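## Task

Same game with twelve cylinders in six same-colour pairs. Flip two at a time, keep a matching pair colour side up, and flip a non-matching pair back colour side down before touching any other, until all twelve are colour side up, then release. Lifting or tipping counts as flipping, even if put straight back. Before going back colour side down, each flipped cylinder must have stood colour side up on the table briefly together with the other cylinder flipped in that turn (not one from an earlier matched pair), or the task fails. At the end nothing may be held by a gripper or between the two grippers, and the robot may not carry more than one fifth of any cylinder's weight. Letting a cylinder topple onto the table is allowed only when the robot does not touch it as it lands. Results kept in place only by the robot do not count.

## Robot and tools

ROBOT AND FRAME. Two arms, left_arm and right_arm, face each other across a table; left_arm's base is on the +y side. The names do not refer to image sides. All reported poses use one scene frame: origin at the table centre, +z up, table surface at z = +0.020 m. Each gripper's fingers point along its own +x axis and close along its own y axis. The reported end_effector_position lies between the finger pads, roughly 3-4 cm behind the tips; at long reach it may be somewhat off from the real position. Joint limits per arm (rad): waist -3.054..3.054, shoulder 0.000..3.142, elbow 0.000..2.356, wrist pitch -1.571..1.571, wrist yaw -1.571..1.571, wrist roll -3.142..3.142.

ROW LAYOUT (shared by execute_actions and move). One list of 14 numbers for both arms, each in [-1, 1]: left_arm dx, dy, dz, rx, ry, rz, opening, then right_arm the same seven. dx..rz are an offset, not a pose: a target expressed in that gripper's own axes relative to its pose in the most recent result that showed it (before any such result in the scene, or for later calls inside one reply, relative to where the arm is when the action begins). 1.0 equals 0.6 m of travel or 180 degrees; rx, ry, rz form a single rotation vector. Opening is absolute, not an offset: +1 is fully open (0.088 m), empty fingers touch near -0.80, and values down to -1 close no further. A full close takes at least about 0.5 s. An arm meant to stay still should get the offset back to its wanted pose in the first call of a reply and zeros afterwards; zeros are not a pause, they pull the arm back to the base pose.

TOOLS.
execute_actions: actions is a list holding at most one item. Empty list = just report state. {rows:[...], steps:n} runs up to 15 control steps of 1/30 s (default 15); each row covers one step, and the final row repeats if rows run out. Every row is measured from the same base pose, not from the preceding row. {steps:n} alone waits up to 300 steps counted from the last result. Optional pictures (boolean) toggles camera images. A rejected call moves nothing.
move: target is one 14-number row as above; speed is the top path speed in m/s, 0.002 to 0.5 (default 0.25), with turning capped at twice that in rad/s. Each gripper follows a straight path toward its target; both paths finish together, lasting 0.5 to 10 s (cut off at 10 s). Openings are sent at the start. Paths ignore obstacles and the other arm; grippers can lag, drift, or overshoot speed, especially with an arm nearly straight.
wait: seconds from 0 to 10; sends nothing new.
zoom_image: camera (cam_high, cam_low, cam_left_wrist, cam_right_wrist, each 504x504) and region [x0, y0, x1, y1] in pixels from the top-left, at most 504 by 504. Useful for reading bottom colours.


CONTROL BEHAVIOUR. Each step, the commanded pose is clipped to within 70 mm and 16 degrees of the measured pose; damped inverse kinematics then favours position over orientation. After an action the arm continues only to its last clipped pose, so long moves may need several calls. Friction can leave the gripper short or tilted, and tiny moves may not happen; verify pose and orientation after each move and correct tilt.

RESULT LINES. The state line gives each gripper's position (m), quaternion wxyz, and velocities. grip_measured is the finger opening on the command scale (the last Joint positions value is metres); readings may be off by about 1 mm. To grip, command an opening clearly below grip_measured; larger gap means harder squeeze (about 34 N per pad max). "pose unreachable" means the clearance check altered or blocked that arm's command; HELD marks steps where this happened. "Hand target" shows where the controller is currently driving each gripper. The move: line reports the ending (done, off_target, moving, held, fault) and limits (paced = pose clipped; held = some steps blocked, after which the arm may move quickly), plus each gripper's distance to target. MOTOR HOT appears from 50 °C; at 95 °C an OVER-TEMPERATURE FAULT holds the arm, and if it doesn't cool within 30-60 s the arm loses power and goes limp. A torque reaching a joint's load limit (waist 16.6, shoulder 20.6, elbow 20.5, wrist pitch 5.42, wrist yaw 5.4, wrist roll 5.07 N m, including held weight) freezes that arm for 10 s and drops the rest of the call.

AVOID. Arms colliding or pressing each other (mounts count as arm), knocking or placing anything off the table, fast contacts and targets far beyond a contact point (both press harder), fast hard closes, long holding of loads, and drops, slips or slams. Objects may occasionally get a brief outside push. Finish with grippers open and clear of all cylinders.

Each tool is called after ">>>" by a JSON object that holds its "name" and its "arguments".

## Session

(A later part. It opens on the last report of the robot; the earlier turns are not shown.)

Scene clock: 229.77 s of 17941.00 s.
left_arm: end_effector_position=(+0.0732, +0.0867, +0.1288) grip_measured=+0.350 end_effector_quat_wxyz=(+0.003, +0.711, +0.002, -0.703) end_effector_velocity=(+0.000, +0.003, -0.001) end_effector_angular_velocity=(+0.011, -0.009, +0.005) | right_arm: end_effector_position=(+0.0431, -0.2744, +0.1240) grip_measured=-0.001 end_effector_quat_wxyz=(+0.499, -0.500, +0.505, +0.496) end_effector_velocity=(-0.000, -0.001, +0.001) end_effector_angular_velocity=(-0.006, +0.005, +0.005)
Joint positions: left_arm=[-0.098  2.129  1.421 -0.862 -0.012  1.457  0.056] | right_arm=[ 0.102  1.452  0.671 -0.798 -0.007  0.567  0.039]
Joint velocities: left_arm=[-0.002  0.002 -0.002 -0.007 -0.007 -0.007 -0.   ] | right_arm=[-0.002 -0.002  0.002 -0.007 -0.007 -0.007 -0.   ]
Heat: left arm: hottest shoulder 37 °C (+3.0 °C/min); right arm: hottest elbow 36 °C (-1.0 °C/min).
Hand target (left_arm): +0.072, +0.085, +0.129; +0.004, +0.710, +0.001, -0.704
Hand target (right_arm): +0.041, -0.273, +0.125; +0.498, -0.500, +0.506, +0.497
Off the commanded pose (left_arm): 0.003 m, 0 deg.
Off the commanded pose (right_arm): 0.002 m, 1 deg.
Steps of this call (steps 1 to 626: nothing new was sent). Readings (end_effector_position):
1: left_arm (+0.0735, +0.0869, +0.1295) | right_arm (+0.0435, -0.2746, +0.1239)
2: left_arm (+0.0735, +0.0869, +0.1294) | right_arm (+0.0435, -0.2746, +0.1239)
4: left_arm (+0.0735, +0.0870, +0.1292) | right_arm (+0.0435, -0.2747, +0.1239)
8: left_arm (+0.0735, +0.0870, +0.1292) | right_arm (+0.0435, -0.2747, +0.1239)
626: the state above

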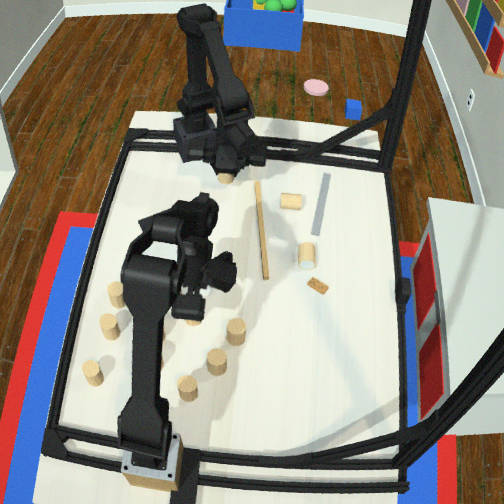

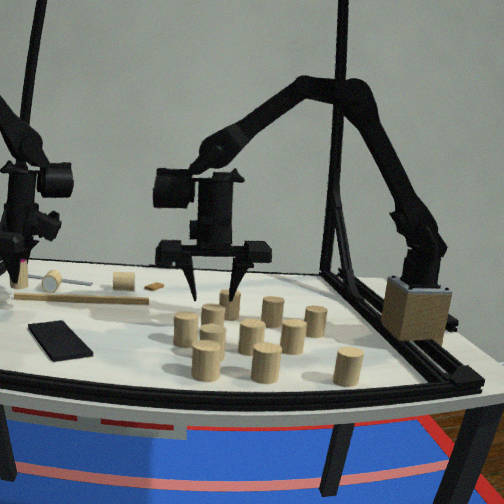

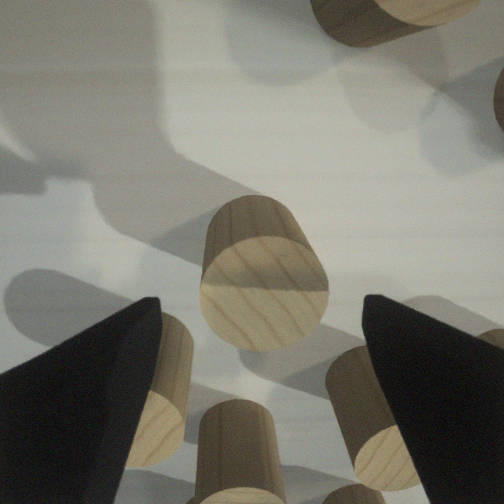

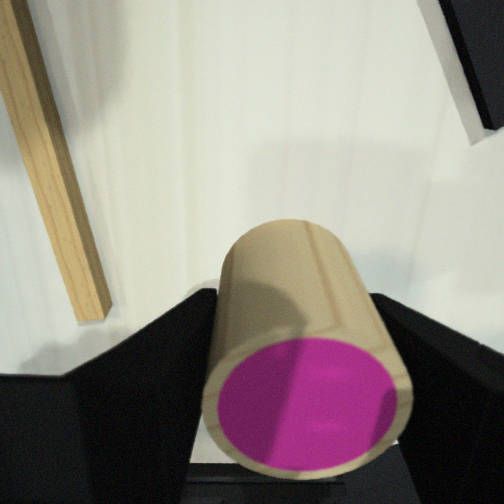

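>>> {"name": "move", "arguments": {"target": [0.09,-0.006,0.001,0,0,0,0.35, 0.092,0,0,0,0,0,-0.3], "speed": 0.1}}

>>> {"name": "execute_actions", "arguments": {"actions": [{"rows":[[0,0,0,0,0,0,-0.3,0,0,0,0,0,0,0.4]],"steps":11}], "pictures": false}}

>>> {"name": "move", "arguments": {"target": [-0.12,0,0,0,0,0,-0.3, -0.1,0,0,0,0,0,0.45], "speed": 0.2}}

Scene clock: 238.40 s of 17941.00 s.
left_arm: end_effector_position=(+0.0733, +0.0875, +0.0785) grip_measured=+0.350 end_effector_quat_wxyz=(+0.007, +0.711, -0.002, -0.703) end_effector_velocity=(+0.003, +0.005, +0.000) end_effector_angular_velocity=(+0.019, -0.024, +0.005) | right_arm: end_effector_position=(+0.0417, -0.2722, +0.0720) grip_measured=-0.001 end_effector_quat_wxyz=(+0.500, -0.496, +0.504, +0.501) end_effector_velocity=(+0.001, -0.003, -0.001) end_effector_angular_velocity=(-0.014, -0.000, +0.005)
Joint positions: left_arm=[-0.098  2.22   1.341 -0.68  -0.012  1.457  0.056] | right_arm=[ 0.102  1.614  0.56  -0.512 -0.007  0.567  0.039]
Joint velocities: left_arm=[-0.002 -0.002 -0.002 -0.022 -0.022 -0.007 -0.   ] | right_arm=[-0.002  0.002 -0.002 -0.007 -0.007 -0.007 -0.   ]
Heat: left arm: hottest shoulder 37 °C (+3.0 °C/min); right arm: hottest elbow 36 °C (-1.0 °C/min).
Hand target (left_arm): +0.073, +0.090, +0.075; +0.003, +0.711, +0.002, -0.703
Hand target (right_arm): +0.043, -0.275, +0.069; +0.499, -0.500, +0.505, +0.496
Off the commanded pose (left_arm): 0.005 m, 1 deg.
Off the commanded pose (right_arm): 0.004 m, 1 deg.
move: done

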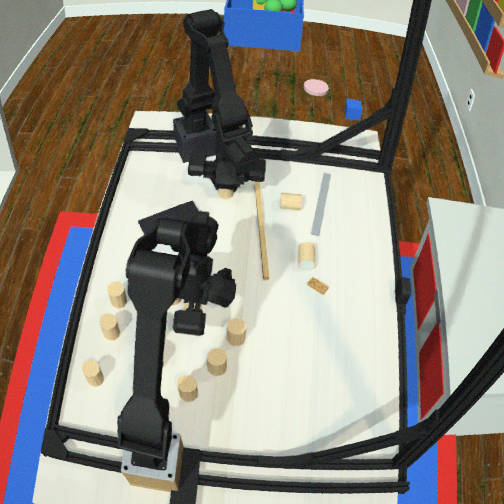

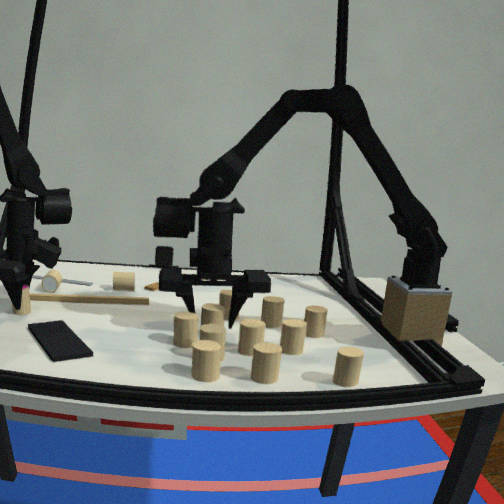

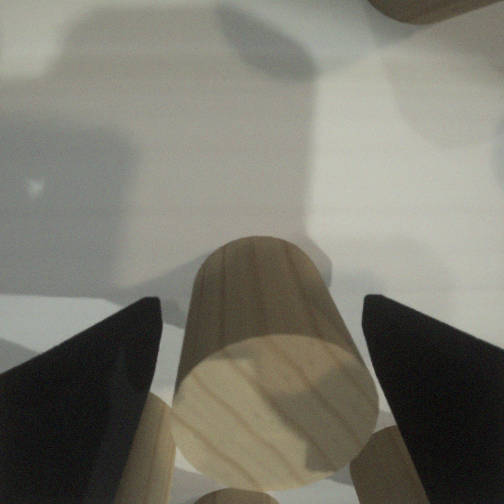

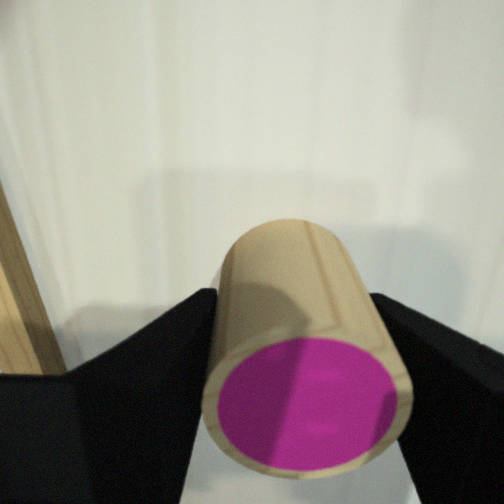

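Scene clock: 238.77 s of 17941.00 s.
left_arm: end_effector_position=(+0.0733, +0.0874, +0.0785) grip_measured=+0.015 end_effector_quat_wxyz=(+0.007, +0.711, -0.002, -0.703) end_effector_velocity=(-0.004, -0.001, +0.000) end_effector_angular_velocity=(-0.007, +0.008, -0.000) | right_arm: end_effector_position=(+0.0416, -0.2722, +0.0720) grip_measured=+0.384 end_effector_quat_wxyz=(+0.500, -0.495, +0.504, +0.501) end_effector_velocity=(+0.001, -0.002, +0.000) end_effector_angular_velocity=(-0.010, +0.002, +0.005)
Joint positions: left_arm=[-0.098  2.22   1.341 -0.68  -0.012  1.457  0.04 ] | right_arm=[ 0.102  1.614  0.56  -0.512 -0.007  0.567  0.058]
Joint velocities: left_arm=[-0.007 -0.002 -0.002  0.007  0.007 -0.007 -0.   ] | right_arm=[-0.002 -0.002 -0.002 -0.007 -0.007 -0.007  0.008]
Heat: left arm: hottest shoulder 37 °C (+3.0 °C/min); right arm: hottest elbow 36 °C (-1.0 °C/min).
Hand target (left_arm): +0.073, +0.087, +0.078; +0.007, +0.711, -0.002, -0.703
Hand target (right_arm): +0.042, -0.272, +0.072; +0.500, -0.495, +0.504, +0.501
Off the commanded pose (left_arm): 0.000 m, 0 deg.
Off the commanded pose (right_arm): 0.000 m, 0 deg.
Steps of this call (steps 1 to 11: all 11 steps of this action). Readings (end_effector_position):
1: left_arm (+0.0733, +0.0875, +0.0785) | right_arm (+0.0417, -0.2722, +0.0720)
2: left_arm (+0.0733, +0.0875, +0.0785) | right_arm (+0.0417, -0.2722, +0.0720)
4: left_arm (+0.0733, +0.0874, +0.0785) | right_arm (+0.0416, -0.2722, +0.0720)
8: left_arm (+0.0733, +0.0874, +0.0785) | right_arm (+0.0416, -0.2722, +0.0720)
11: the state above

Scene clock: 239.90 s of 17941.00 s.
left_arm: end_effector_position=(+0.0738, +0.0920, +0.1441) grip_measured=+0.014 end_effector_quat_wxyz=(+0.001, +0.711, +0.005, -0.703) end_effector_velocity=(+0.001, +0.006, -0.001) end_effector_angular_velocity=(+0.026, -0.010, +0.005) | right_arm: end_effector_position=(+0.0440, -0.2760, +0.1273) grip_measured=+0.450 end_effector_quat_wxyz=(+0.498, -0.502, +0.506, +0.493) end_effector_velocity=(-0.002, +0.002, +0.003) end_effector_angular_velocity=(+0.002, +0.010, +0.005)
Joint positions: left_arm=[-0.098  2.092  1.429 -0.915 -0.012  1.456  0.04 ] | right_arm=[ 0.102  1.442  0.679 -0.822 -0.007  0.567  0.061]
Joint velocities: left_arm=[-0.002  0.002 -0.002 -0.022 -0.007 -0.007 -0.   ] | right_arm=[-0.002 -0.002  0.012 -0.007 -0.007 -0.007  0.   ]
Heat: left arm: hottest shoulder 37 °C (+2.0 °C/min); right arm: hottest elbow 36 °C (-2.0 °C/min).
Hand target (left_arm): +0.072, +0.088, +0.151; +0.007, +0.711, -0.002, -0.703
Hand target (right_arm): +0.042, -0.272, +0.132; +0.500, -0.496, +0.504, +0.501
Off the commanded pose (left_arm): 0.007 m, 1 deg.
Off the commanded pose (right_arm): 0.006 m, 1 deg.
move: done

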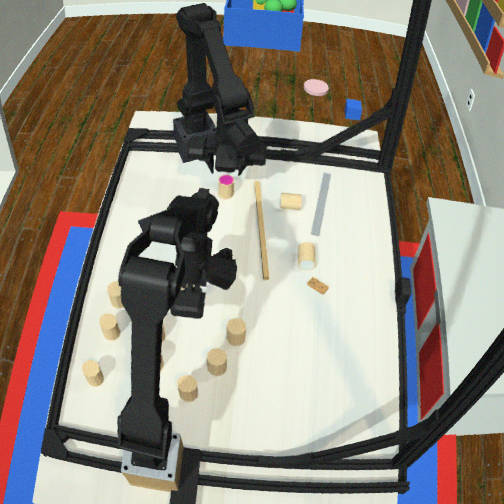

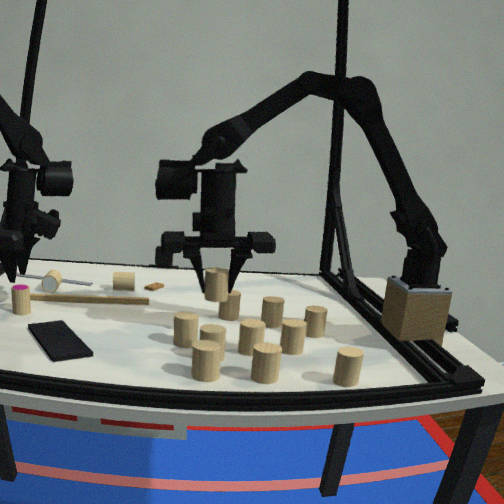

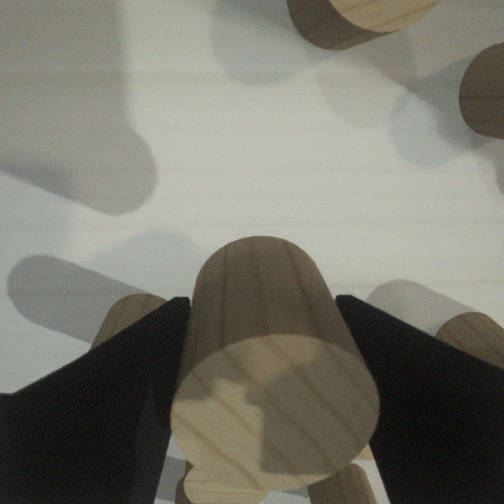

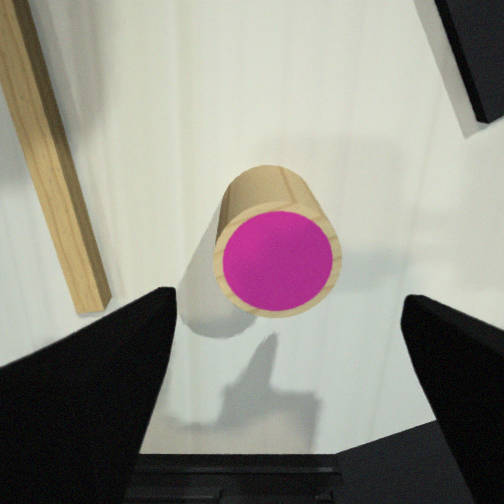

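>>> {"name": "move", "arguments": {"target": [-0.268,0.067,-0.088,0,0,0.504,-0.3, -0.288,-0.143,0.35,0,-0.506,0,0.5], "speed": 0.4}}

Scene clock: 252.40 s of 17941.00 s.
left_arm: end_effector_position=(+0.1238, +0.0498, +0.3095) grip_measured=+0.010 end_effector_quat_wxyz=(+0.500, +0.501, -0.506, -0.492) end_effector_velocity=(+0.002, +0.001, -0.004) end_effector_angular_velocity=(+0.007, +0.023, +0.019) | right_arm: end_effector_position=(+0.1283, -0.0644, +0.3029) grip_measured=+0.500 end_effector_quat_wxyz=(+0.706, +0.004, -0.008, +0.708) end_effector_velocity=(-0.002, +0.001, +0.003) end_effector_angular_velocity=(+0.017, -0.006, +0.019)
Joint positions: left_arm=[0.048 1.647 0.534 1.126 0.036 1.585 0.04 ] | right_arm=[-0.358  1.418  0.43   1.005  0.095 -0.006  0.064]
Joint velocities: left_arm=[-0.002  0.007 -0.007  0.007 -0.022 -0.022  0.   ] | right_arm=[-0.002  0.007  0.002  0.022 -0.022 -0.007 -0.   ]
Heat: left arm: hottest shoulder 39 °C (+3.0 °C/min); right arm: hottest elbow 36 °C (-2.0 °C/min).
Hand target (left_arm): +0.125, +0.051, +0.306; +0.499, +0.502, -0.504, -0.494
Hand target (right_arm): +0.129, -0.064, +0.299; +0.705, +0.000, -0.006, +0.709
Off the commanded pose (left_arm): 0.005 m, 0 deg.
Off the commanded pose (right_arm): 0.007 m, 1 deg.
move: done

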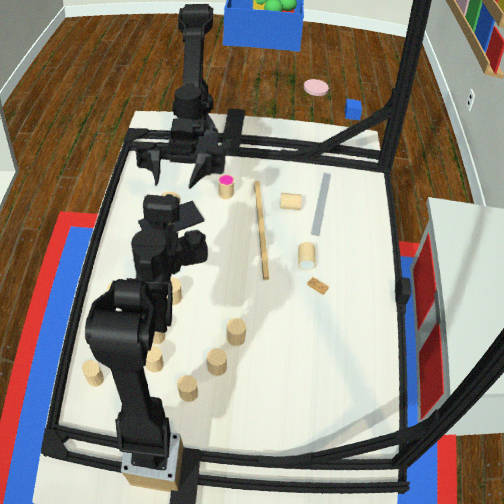

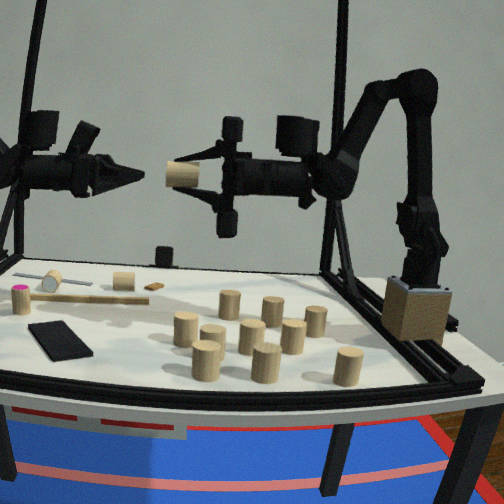

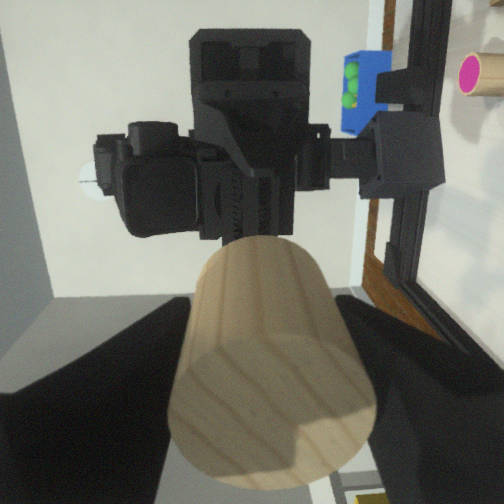

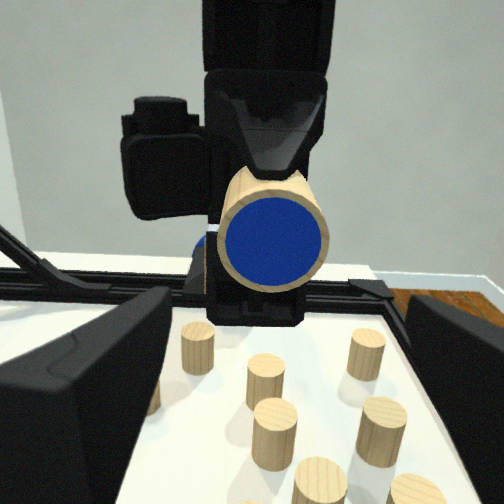

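>>> {"name": "move", "arguments": {"target": [0.132,0,0,0,0,0,-0.3, 0,0,-0.005,0,0.005,0,0.5], "speed": 0.15}}

>>> {"name": "execute_actions", "arguments": {"actions": [{"rows":[[0,0,0,0,0,0,-0.3,0,0,0,0,0,0,-0.3]],"steps":11}], "pictures": false}}

>>> {"name": "move", "arguments": {"target": [-0.06,0,0,0,0,0,0.5, -0.06,0,0,0,0,0,-0.3], "speed": 0.1}}

>>> {"name": "move", "arguments": {"target": [-0.075,0.008,0,0,0,0,0.5, -0.102,0.158,-0.31,0,0.504,0,-0.3], "speed": 0.4}}

Scene clock: 260.37 s of 17941.00 s.
left_arm: end_effector_position=(+0.1252, -0.0261, +0.3075) grip_measured=+0.010 end_effector_quat_wxyz=(+0.498, +0.503, -0.504, -0.494) end_effector_velocity=(-0.000, -0.002, -0.003) end_effector_angular_velocity=(+0.017, +0.008, +0.005) | right_arm: end_effector_position=(+0.1282, -0.0643, +0.2984) grip_measured=+0.500 end_effector_quat_wxyz=(+0.706, -0.003, -0.002, +0.709) end_effector_velocity=(-0.000, -0.001, -0.002) end_effector_angular_velocity=(-0.007, -0.008, +0.005)
Joint positions: left_arm=[0.044 1.889 0.847 1.047 0.032 1.585 0.039] | right_arm=[-0.358  1.42   0.43   0.988  0.095 -0.006  0.064]
Joint velocities: left_arm=[-0.002  0.002  0.007 -0.022 -0.007 -0.007 -0.   ] | right_arm=[-0.002 -0.002 -0.002 -0.007 -0.007 -0.007 -0.   ]
Heat: left arm: hottest shoulder 37 °C (+1.0 °C/min); right arm: hottest elbow 36 °C (-3.0 °C/min).
Hand target (left_arm): +0.124, -0.029, +0.310; +0.500, +0.501, -0.506, -0.492
Hand target (right_arm): +0.128, -0.064, +0.300; +0.706, -0.001, -0.002, +0.708
Off the commanded pose (left_arm): 0.005 m, 0 deg.
Off the commanded pose (right_arm): 0.001 m, 0 deg.
move: done

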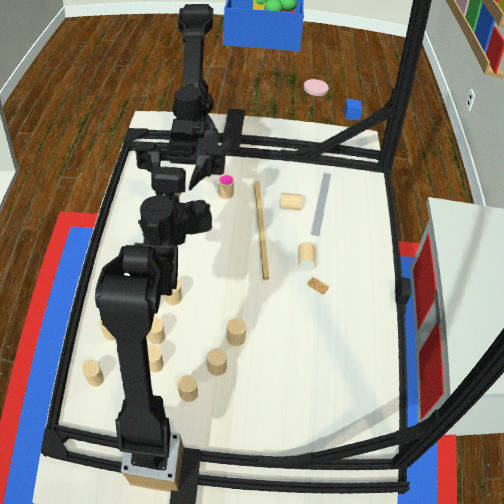

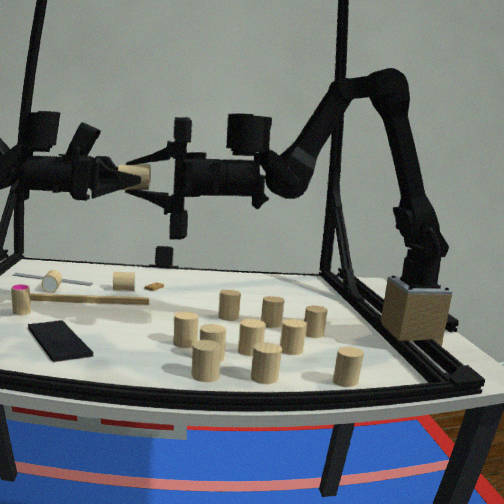

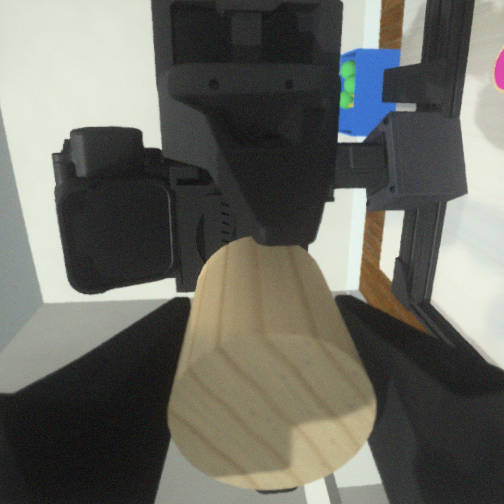

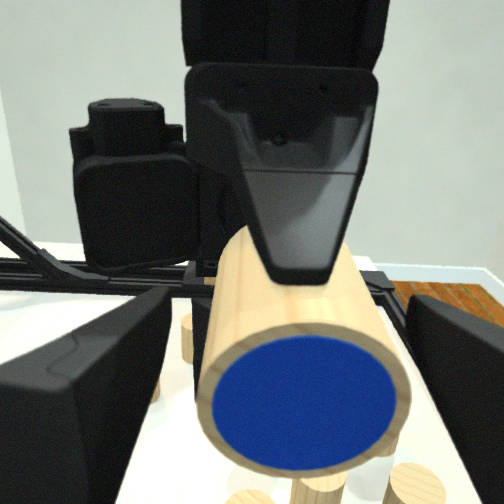

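Scene clock: 260.73 s of 17941.00 s.
left_arm: end_effector_position=(+0.1256, -0.0261, +0.3075) grip_measured=+0.010 end_effector_quat_wxyz=(+0.499, +0.504, -0.504, -0.494) end_effector_velocity=(+0.002, +0.001, -0.005) end_effector_angular_velocity=(+0.022, +0.008, +0.010) | right_arm: end_effector_position=(+0.1279, -0.0643, +0.2984) grip_measured=-0.001 end_effector_quat_wxyz=(+0.705, -0.003, -0.002, +0.709) end_effector_velocity=(-0.002, -0.001, -0.002) end_effector_angular_velocity=(-0.007, -0.008, +0.020)
Joint positions: left_arm=[0.044 1.889 0.847 1.047 0.03  1.585 0.039] | right_arm=[-0.358  1.42   0.43   0.988  0.093 -0.006  0.039]
Joint velocities: left_arm=[ 0.002 -0.002 -0.002 -0.022 -0.007 -0.007 -0.   ] | right_arm=[-0.002 -0.002 -0.002 -0.007 -0.022 -0.007  0.   ]
Heat: left arm: hottest shoulder 37 °C (+1.0 °C/min); right arm: hottest elbow 36 °C (-3.0 °C/min).
Hand target (left_arm): +0.125, -0.026, +0.308; +0.498, +0.503, -0.504, -0.494
Hand target (right_arm): +0.128, -0.064, +0.298; +0.706, -0.003, -0.002, +0.709
Off the commanded pose (left_arm): 0.000 m, 0 deg.
Off the commanded pose (right_arm): 0.000 m, 0 deg.
Steps of this call (steps 1 to 11: all 11 steps of this action). Readings (end_effector_position):
1: left_arm (+0.1252, -0.0261, +0.3075) | right_arm (+0.1282, -0.0643, +0.2984)
2: left_arm (+0.1252, -0.0261, +0.3075) | right_arm (+0.1282, -0.0643, +0.2984)
4: left_arm (+0.1252, -0.0261, +0.3075) | right_arm (+0.1282, -0.0643, +0.2984)
8: left_arm (+0.1256, -0.0261, +0.3075) | right_arm (+0.1279, -0.0643, +0.2984)
11: the state above

Scene clock: 261.80 s of 17941.00 s.
left_arm: end_effector_position=(+0.1244, +0.0072, +0.3045) grip_measured=+0.500 end_effector_quat_wxyz=(+0.497, +0.505, -0.502, -0.496) end_effector_velocity=(-0.002, +0.003, +0.000) end_effector_angular_velocity=(-0.002, -0.007, -0.000) | right_arm: end_effector_position=(+0.1280, -0.0976, +0.2979) grip_measured=-0.001 end_effector_quat_wxyz=(+0.705, -0.005, -0.000, +0.709) end_effector_velocity=(+0.002, -0.003, +0.001) end_effector_angular_velocity=(+0.002, -0.007, -0.010)
Joint positions: left_arm=[0.044 1.793 0.704 1.086 0.03  1.585 0.063] | right_arm=[-0.342  1.255  0.32   0.928  0.108 -0.006  0.039]
Joint velocities: left_arm=[-0.007 -0.007 -0.012  0.007 -0.007  0.007  0.   ] | right_arm=[-0.002 -0.017 -0.007 -0.007  0.007 -0.007 -0.   ]
Heat: left arm: hottest shoulder 38 °C (+2.0 °C/min); right arm: hottest elbow 36 °C (-3.0 °C/min).
Hand target (left_arm): +0.125, +0.010, +0.307; +0.499, +0.504, -0.504, -0.494
Hand target (right_arm): +0.128, -0.100, +0.299; +0.705, -0.003, -0.001, +0.709
Off the commanded pose (left_arm): 0.004 m, 0 deg.
Off the commanded pose (right_arm): 0.003 m, 0 deg.
move: done

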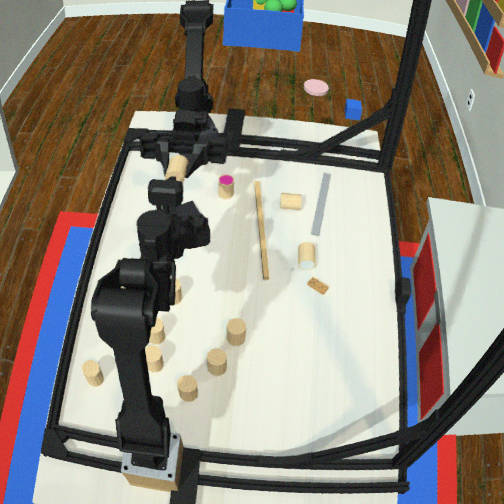

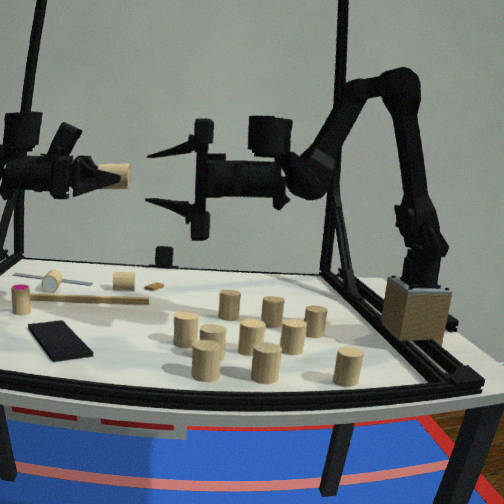

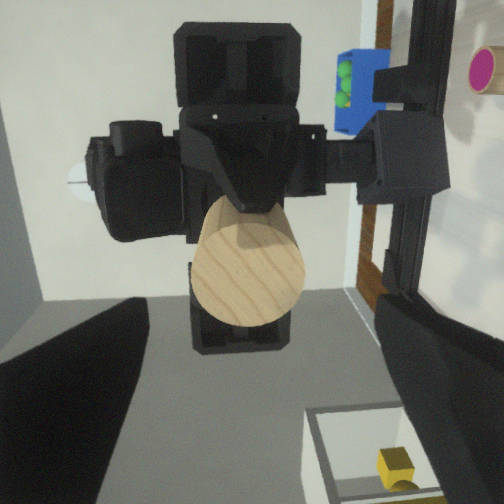

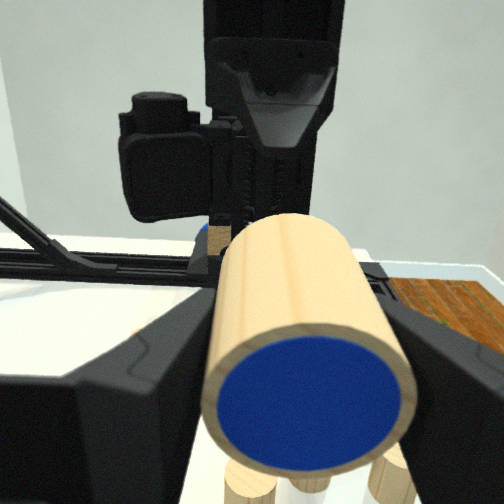

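Scene clock: 264.33 s of 17941.00 s.
left_arm: end_effector_position=(+0.1234, +0.0497, +0.3086) grip_measured=+0.500 end_effector_quat_wxyz=(+0.496, +0.506, -0.501, -0.497) end_effector_velocity=(+0.002, +0.000, +0.005) end_effector_angular_velocity=(-0.017, +0.007, +0.020) | right_arm: end_effector_position=(+0.0370, -0.1617, +0.1122) grip_measured=+0.000 end_effector_quat_wxyz=(+0.498, -0.503, +0.504, +0.494) end_effector_velocity=(+0.000, -0.001, -0.000) end_effector_angular_velocity=(-0.010, +0.004, +0.005)
Joint positions: left_arm=[0.046 1.635 0.539 1.09  0.032 1.585 0.064] | right_arm=[-0.075  1.861  1.069 -0.795 -0.002  0.388  0.039]
Joint velocities: left_arm=[-0.002 -0.007  0.002  0.007 -0.022 -0.007 -0.   ] | right_arm=[-0.002  0.002  0.002 -0.007 -0.007 -0.007  0.   ]
Heat: left arm: hottest shoulder 37 °C (+1.0 °C/min); right arm: hottest elbow 36 °C (-3.0 °C/min).
Hand target (left_arm): +0.124, +0.052, +0.310; +0.497, +0.506, -0.502, -0.496
Hand target (right_arm): +0.035, -0.160, +0.111; +0.496, -0.505, +0.506, +0.492
Off the commanded pose (left_arm): 0.003 m, 0 deg.
Off the commanded pose (right_arm): 0.003 m, 1 deg.
move: done

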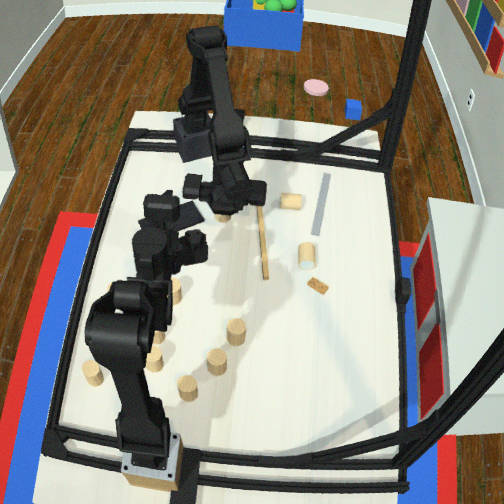

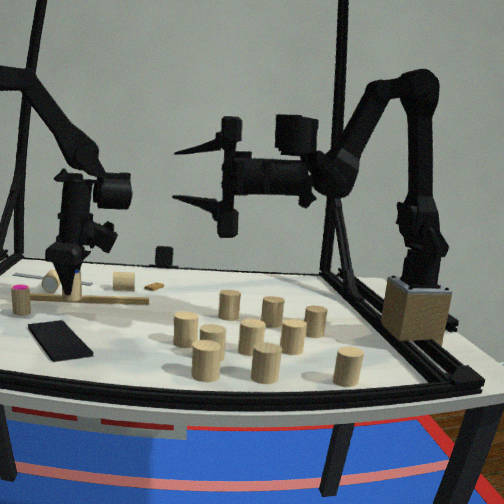

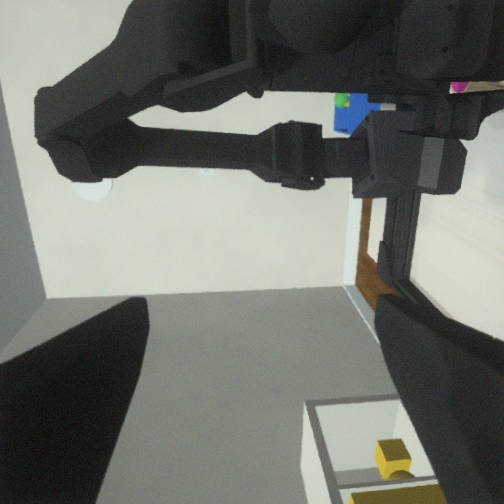

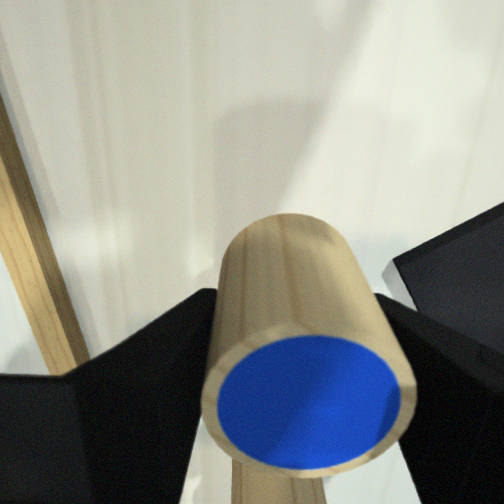

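>>> {"name": "move", "arguments": {"target": [0,0,0,0,0,0,0.5, 0.067,0.003,0,0,-0.003,0,-0.3], "speed": 0.1}}

>>> {"name": "execute_actions", "arguments": {"actions": [{"rows":[[0,0,0,0,0,0,0.5,0,0,0,0,0,0,0.35]],"steps":12}]}}

Scene clock: 270.83 s of 17941.00 s.
left_arm: end_effector_position=(+0.1234, +0.0499, +0.3086) grip_measured=+0.500 end_effector_quat_wxyz=(+0.496, +0.506, -0.501, -0.497) end_effector_velocity=(+0.000, +0.002, -0.001) end_effector_angular_velocity=(+0.007, +0.008, +0.005) | right_arm: end_effector_position=(+0.0347, -0.1591, +0.0769) grip_measured=-0.001 end_effector_quat_wxyz=(+0.502, -0.495, +0.501, +0.502) end_effector_velocity=(+0.003, -0.003, -0.001) end_effector_angular_velocity=(-0.014, +0.002, +0.000)
Joint positions: left_arm=[0.046 1.634 0.538 1.09  0.032 1.585 0.064] | right_arm=[-0.071  1.936  1.002 -0.629 -0.003  0.392  0.039]
Joint velocities: left_arm=[-0.002 -0.007 -0.007 -0.007 -0.007 -0.007 -0.   ] | right_arm=[-0.007 -0.002 -0.007 -0.007 -0.007 -0.007  0.   ]
Heat: left arm: hottest shoulder 37 °C (+1.0 °C/min); right arm: hottest elbow 36 °C (-2.0 °C/min).
Hand target (left_arm): +0.123, +0.050, +0.309; +0.496, +0.506, -0.501, -0.497
Hand target (right_arm): +0.036, -0.162, +0.072; +0.501, -0.501, +0.502, +0.496
Off the commanded pose (left_arm): 0.000 m, 0 deg.
Off the commanded pose (right_arm): 0.006 m, 1 deg.
move: done

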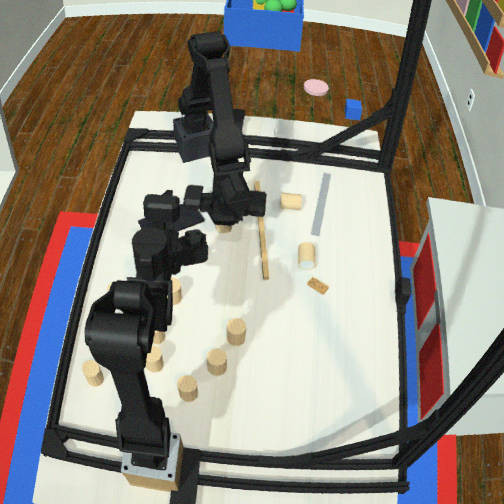

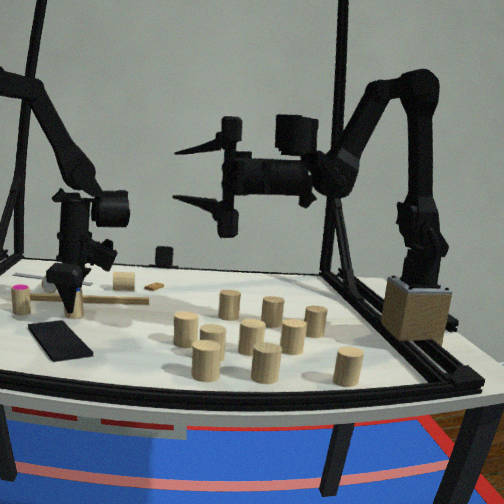

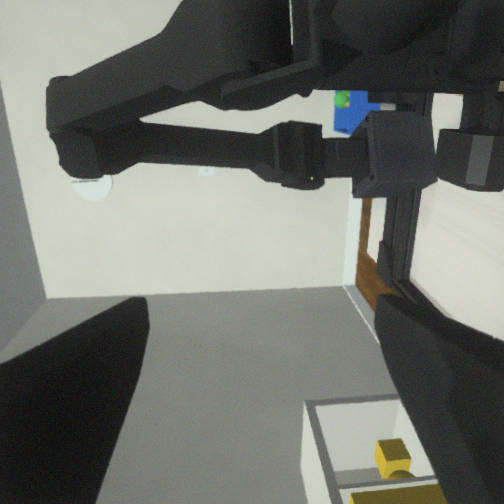

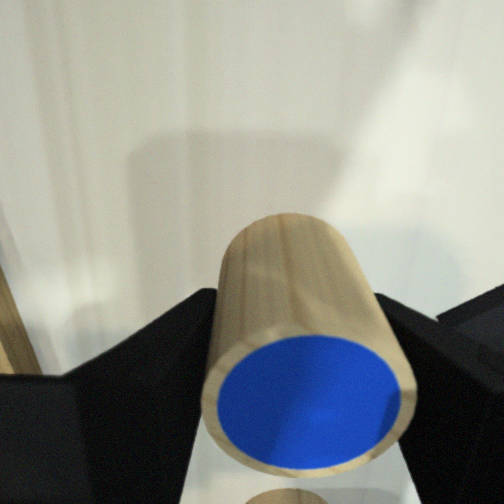

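Scene clock: 271.23 s of 17941.00 s.
left_arm: end_effector_position=(+0.1234, +0.0499, +0.3086) grip_measured=+0.500 end_effector_quat_wxyz=(+0.496, +0.506, -0.501, -0.497) end_effector_velocity=(+0.000, +0.001, -0.002) end_effector_angular_velocity=(+0.007, -0.007, +0.005) | right_arm: end_effector_position=(+0.0347, -0.1591, +0.0769) grip_measured=+0.339 end_effector_quat_wxyz=(+0.502, -0.495, +0.501, +0.502) end_effector_velocity=(-0.001, +0.001, +0.000) end_effector_angular_velocity=(+0.004, +0.009, +0.020)
Joint positions: left_arm=[0.046 1.634 0.538 1.09  0.032 1.585 0.064] | right_arm=[-0.071  1.936  1.002 -0.629 -0.003  0.392  0.056]
Joint velocities: left_arm=[-0.002 -0.002 -0.002 -0.007 -0.007  0.007 -0.   ] | right_arm=[-0.002 -0.002 -0.002  0.007 -0.007 -0.022  0.005]
Heat: left arm: hottest shoulder 37 °C (+1.0 °C/min); right arm: hottest elbow 36 °C (-2.0 °C/min).
Hand target (left_arm): +0.123, +0.050, +0.309; +0.496, +0.506, -0.501, -0.497
Hand target (right_arm): +0.035, -0.159, +0.077; +0.502, -0.495, +0.501, +0.502
Off the commanded pose (left_arm): 0.000 m, 0 deg.
Off the commanded pose (right_arm): 0.000 m, 0 deg.
Steps of this call (steps 1 to 12: all 12 steps of this action). Readings (end_effector_position):
1: left_arm (+0.1234, +0.0499, +0.3086) | right_arm (+0.0347, -0.1591, +0.0769)
2: left_arm (+0.1234, +0.0499, +0.3086) | right_arm (+0.0347, -0.1591, +0.0769)
4: left_arm (+0.1234, +0.0499, +0.3086) | right_arm (+0.0347, -0.1591, +0.0769)
8: left_arm (+0.1234, +0.0499, +0.3086) | right_arm (+0.0347, -0.1591, +0.0769)
12: the state above

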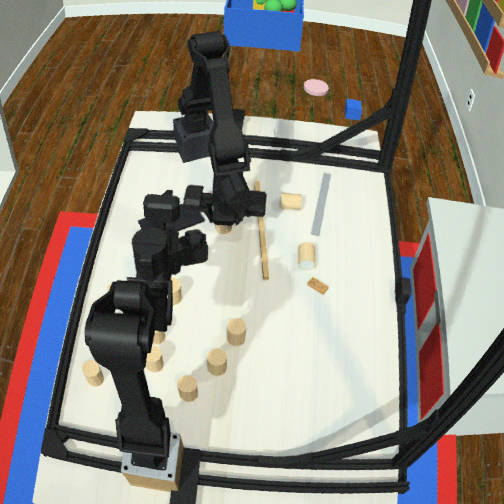

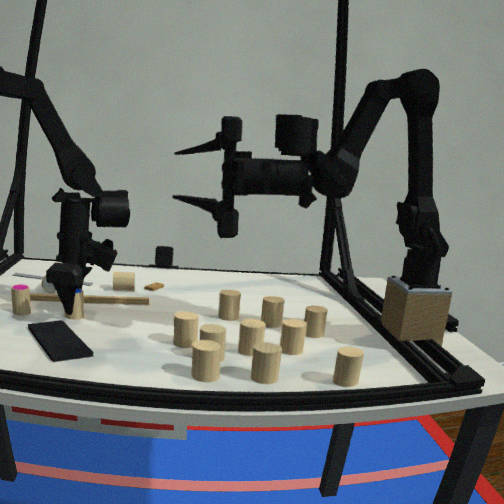

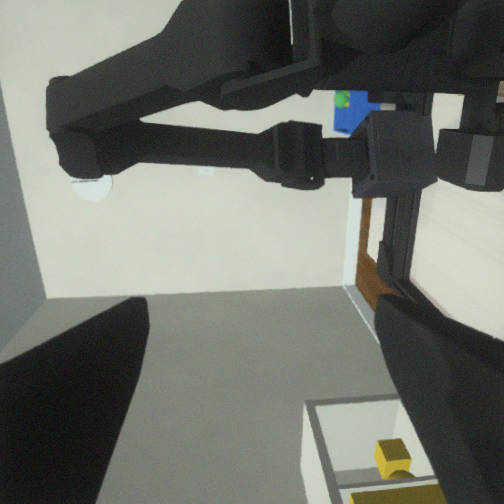

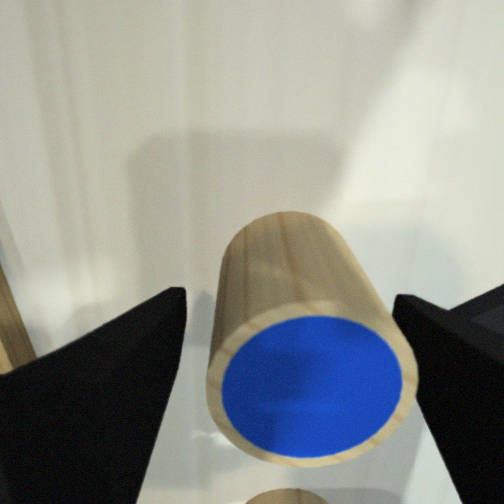

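>>> {"name": "move", "arguments": {"target": [0,0,0,0,0,0,0.5, 0.011,0,0,0,0,0,0.35], "speed": 0.05}}

>>> {"name": "execute_actions", "arguments": {"actions": [{"rows":[[0,0,0,0,0,0,0.5,0,0,0,0,0,0,-0.3]],"steps":11}], "pictures": false}}

>>> {"name": "move", "arguments": {"target": [0,0,0,0,0,0,0.5, -0.376,-0.159,0.16,0,-0.5,0,-0.3], "speed": 0.4}}

Scene clock: 277.60 s of 17941.00 s.
left_arm: end_effector_position=(+0.1234, +0.0499, +0.3084) grip_measured=+0.500 end_effector_quat_wxyz=(+0.496, +0.506, -0.501, -0.497) end_effector_velocity=(+0.002, +0.002, +0.003) end_effector_angular_velocity=(-0.017, +0.007, +0.020) | right_arm: end_effector_position=(+0.0331, -0.1549, +0.0762) grip_measured=+0.350 end_effector_quat_wxyz=(+0.505, -0.489, +0.499, +0.508) end_effector_velocity=(+0.001, -0.004, -0.002) end_effector_angular_velocity=(-0.018, +0.000, +0.005)
Joint positions: left_arm=[0.046 1.635 0.538 1.09  0.032 1.585 0.064] | right_arm=[-0.071  1.938  1.002 -0.606 -0.003  0.392  0.056]
Joint velocities: left_arm=[-0.002 -0.002 -0.007  0.022 -0.022 -0.007 -0.   ] | right_arm=[-0.002  0.002 -0.007 -0.007 -0.007 -0.007  0.   ]
Heat: left arm: hottest shoulder 37 °C (+1.0 °C/min); right arm: hottest elbow 36 °C (-1.0 °C/min).
Hand target (left_arm): +0.123, +0.050, +0.309; +0.496, +0.506, -0.501, -0.497
Hand target (right_arm): +0.035, -0.159, +0.070; +0.502, -0.495, +0.501, +0.502
Off the commanded pose (left_arm): 0.000 m, 0 deg.
Off the commanded pose (right_arm): 0.007 m, 1 deg.
After step 90, 2.67 s passed at rest.
move: done

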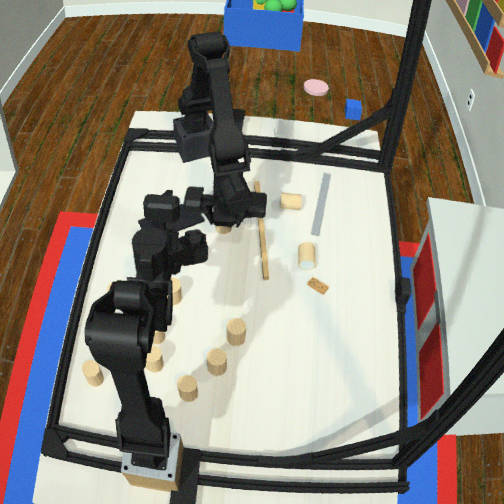

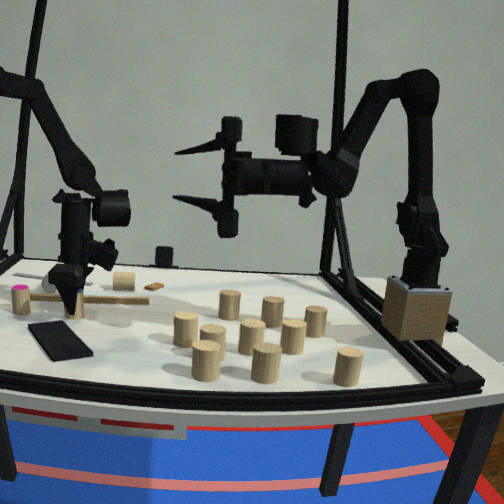

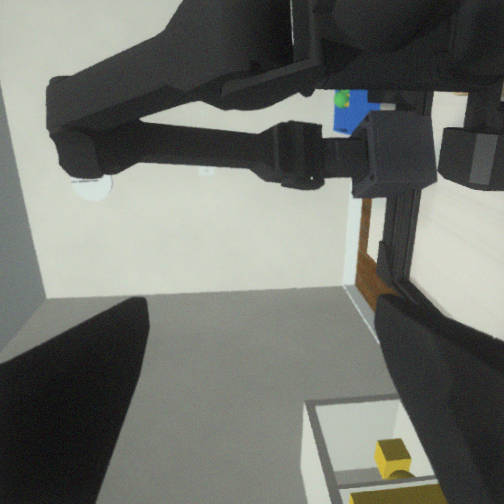

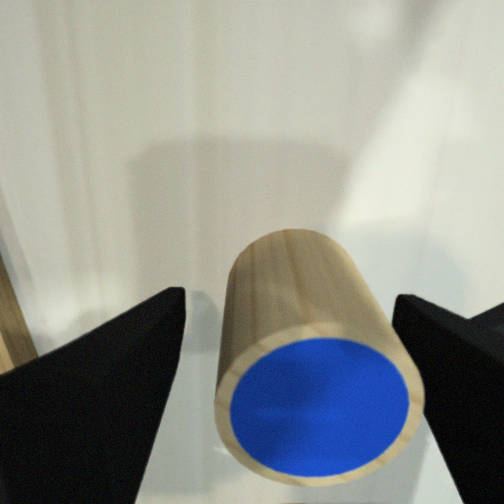

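Scene clock: 277.97 s of 17941.00 s.
left_arm: end_effector_position=(+0.1234, +0.0499, +0.3084) grip_measured=+0.500 end_effector_quat_wxyz=(+0.496, +0.506, -0.501, -0.497) end_effector_velocity=(+0.000, +0.001, +0.002) end_effector_angular_velocity=(-0.007, -0.008, +0.005) | right_arm: end_effector_position=(+0.0332, -0.1550, +0.0762) grip_measured=+0.000 end_effector_quat_wxyz=(+0.505, -0.489, +0.499, +0.508) end_effector_velocity=(-0.005, -0.001, +0.000) end_effector_angular_velocity=(-0.007, +0.036, +0.021)
Joint positions: left_arm=[0.046 1.635 0.538 1.09  0.032 1.585 0.064] | right_arm=[-0.071  1.938  1.002 -0.607 -0.002  0.392  0.039]
Joint velocities: left_arm=[-0.002 -0.002 -0.002  0.007 -0.007  0.007 -0.   ] | right_arm=[-0.002 -0.002 -0.002  0.007 -0.037 -0.022  0.   ]
Heat: left arm: hottest shoulder 36 °C (+0.0 °C/min); right arm: hottest elbow 36 °C (-1.0 °C/min).
Hand target (left_arm): +0.123, +0.050, +0.308; +0.496, +0.506, -0.501, -0.497
Hand target (right_arm): +0.033, -0.155, +0.076; +0.504, -0.489, +0.499, +0.508
Off the commanded pose (left_arm): 0.000 m, 0 deg.
Off the commanded pose (right_arm): 0.000 m, 0 deg.
Steps of this call (steps 1 to 11: all 11 steps of this action). Readings (end_effector_position):
1: left_arm (+0.1234, +0.0499, +0.3084) | right_arm (+0.0331, -0.1549, +0.0762)
2: left_arm (+0.1234, +0.0499, +0.3084) | right_arm (+0.0331, -0.1549, +0.0762)
4: left_arm (+0.1234, +0.0499, +0.3084) | right_arm (+0.0332, -0.1552, +0.0762)
8: left_arm (+0.1234, +0.0499, +0.3084) | right_arm (+0.0332, -0.1550, +0.0762)
11: the state above

Scene clock: 280.70 s of 17941.00 s.
left_arm: end_effector_position=(+0.1234, +0.0499, +0.3084) grip_measured=+0.500 end_effector_quat_wxyz=(+0.496, +0.506, -0.501, -0.497) end_effector_velocity=(+0.002, -0.000, +0.000) end_effector_angular_velocity=(+0.002, +0.007, +0.010) | right_arm: end_effector_position=(+0.1290, -0.0646, +0.3097) grip_measured=+0.000 end_effector_quat_wxyz=(+0.705, +0.018, -0.010, +0.709) end_effector_velocity=(-0.001, +0.000, +0.001) end_effector_angular_velocity=(+0.012, -0.022, +0.014)
Joint positions: left_arm=[0.046 1.635 0.538 1.09  0.032 1.585 0.064] | right_arm=[-0.362  1.409  0.434  1.015  0.089  0.008  0.039]
Joint velocities: left_arm=[ 0.002 -0.002  0.002 -0.007 -0.007 -0.007  0.   ] | right_arm=[-0.007  0.007 -0.002  0.022 -0.022 -0.022  0.   ]
Heat: left arm: hottest shoulder 36 °C (+0.0 °C/min); right arm: hottest elbow 36 °C (-1.0 °C/min).
Hand target (left_arm): +0.123, +0.050, +0.308; +0.496, +0.506, -0.501, -0.497
Hand target (right_arm): +0.130, -0.065, +0.304; +0.705, +0.013, -0.007, +0.709
Off the commanded pose (left_arm): 0.000 m, 0 deg.
Off the commanded pose (right_arm): 0.008 m, 1 deg.
move: done

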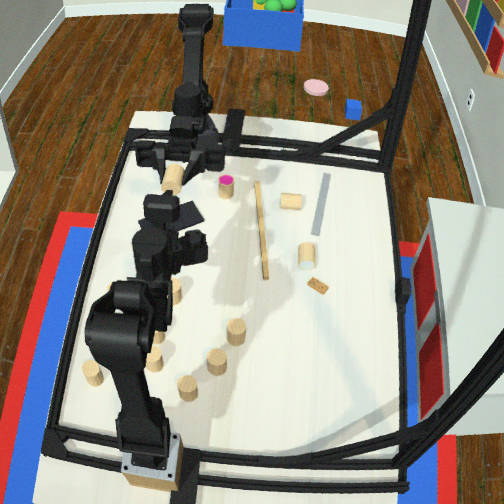

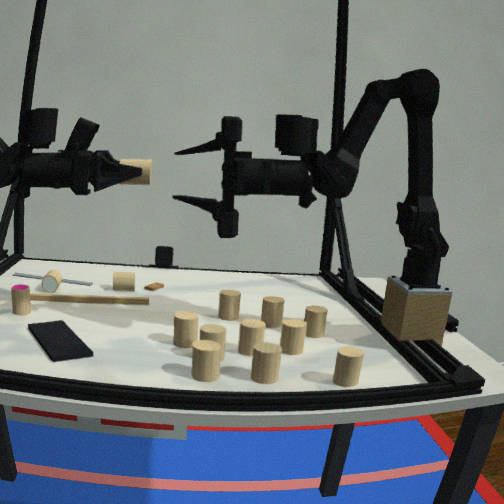

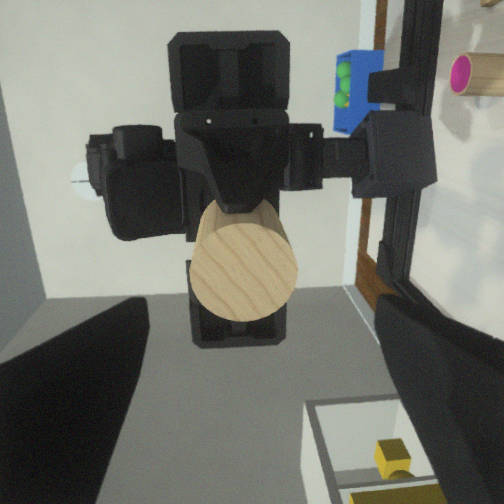

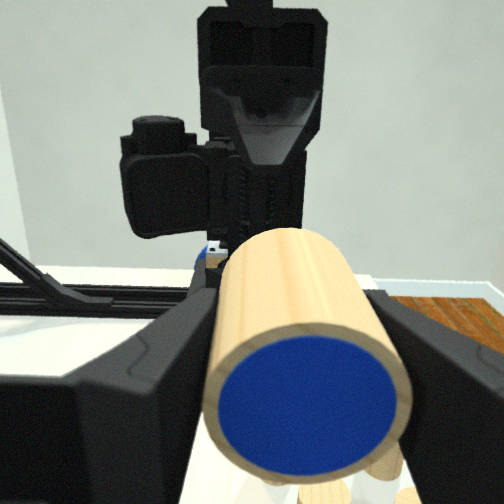

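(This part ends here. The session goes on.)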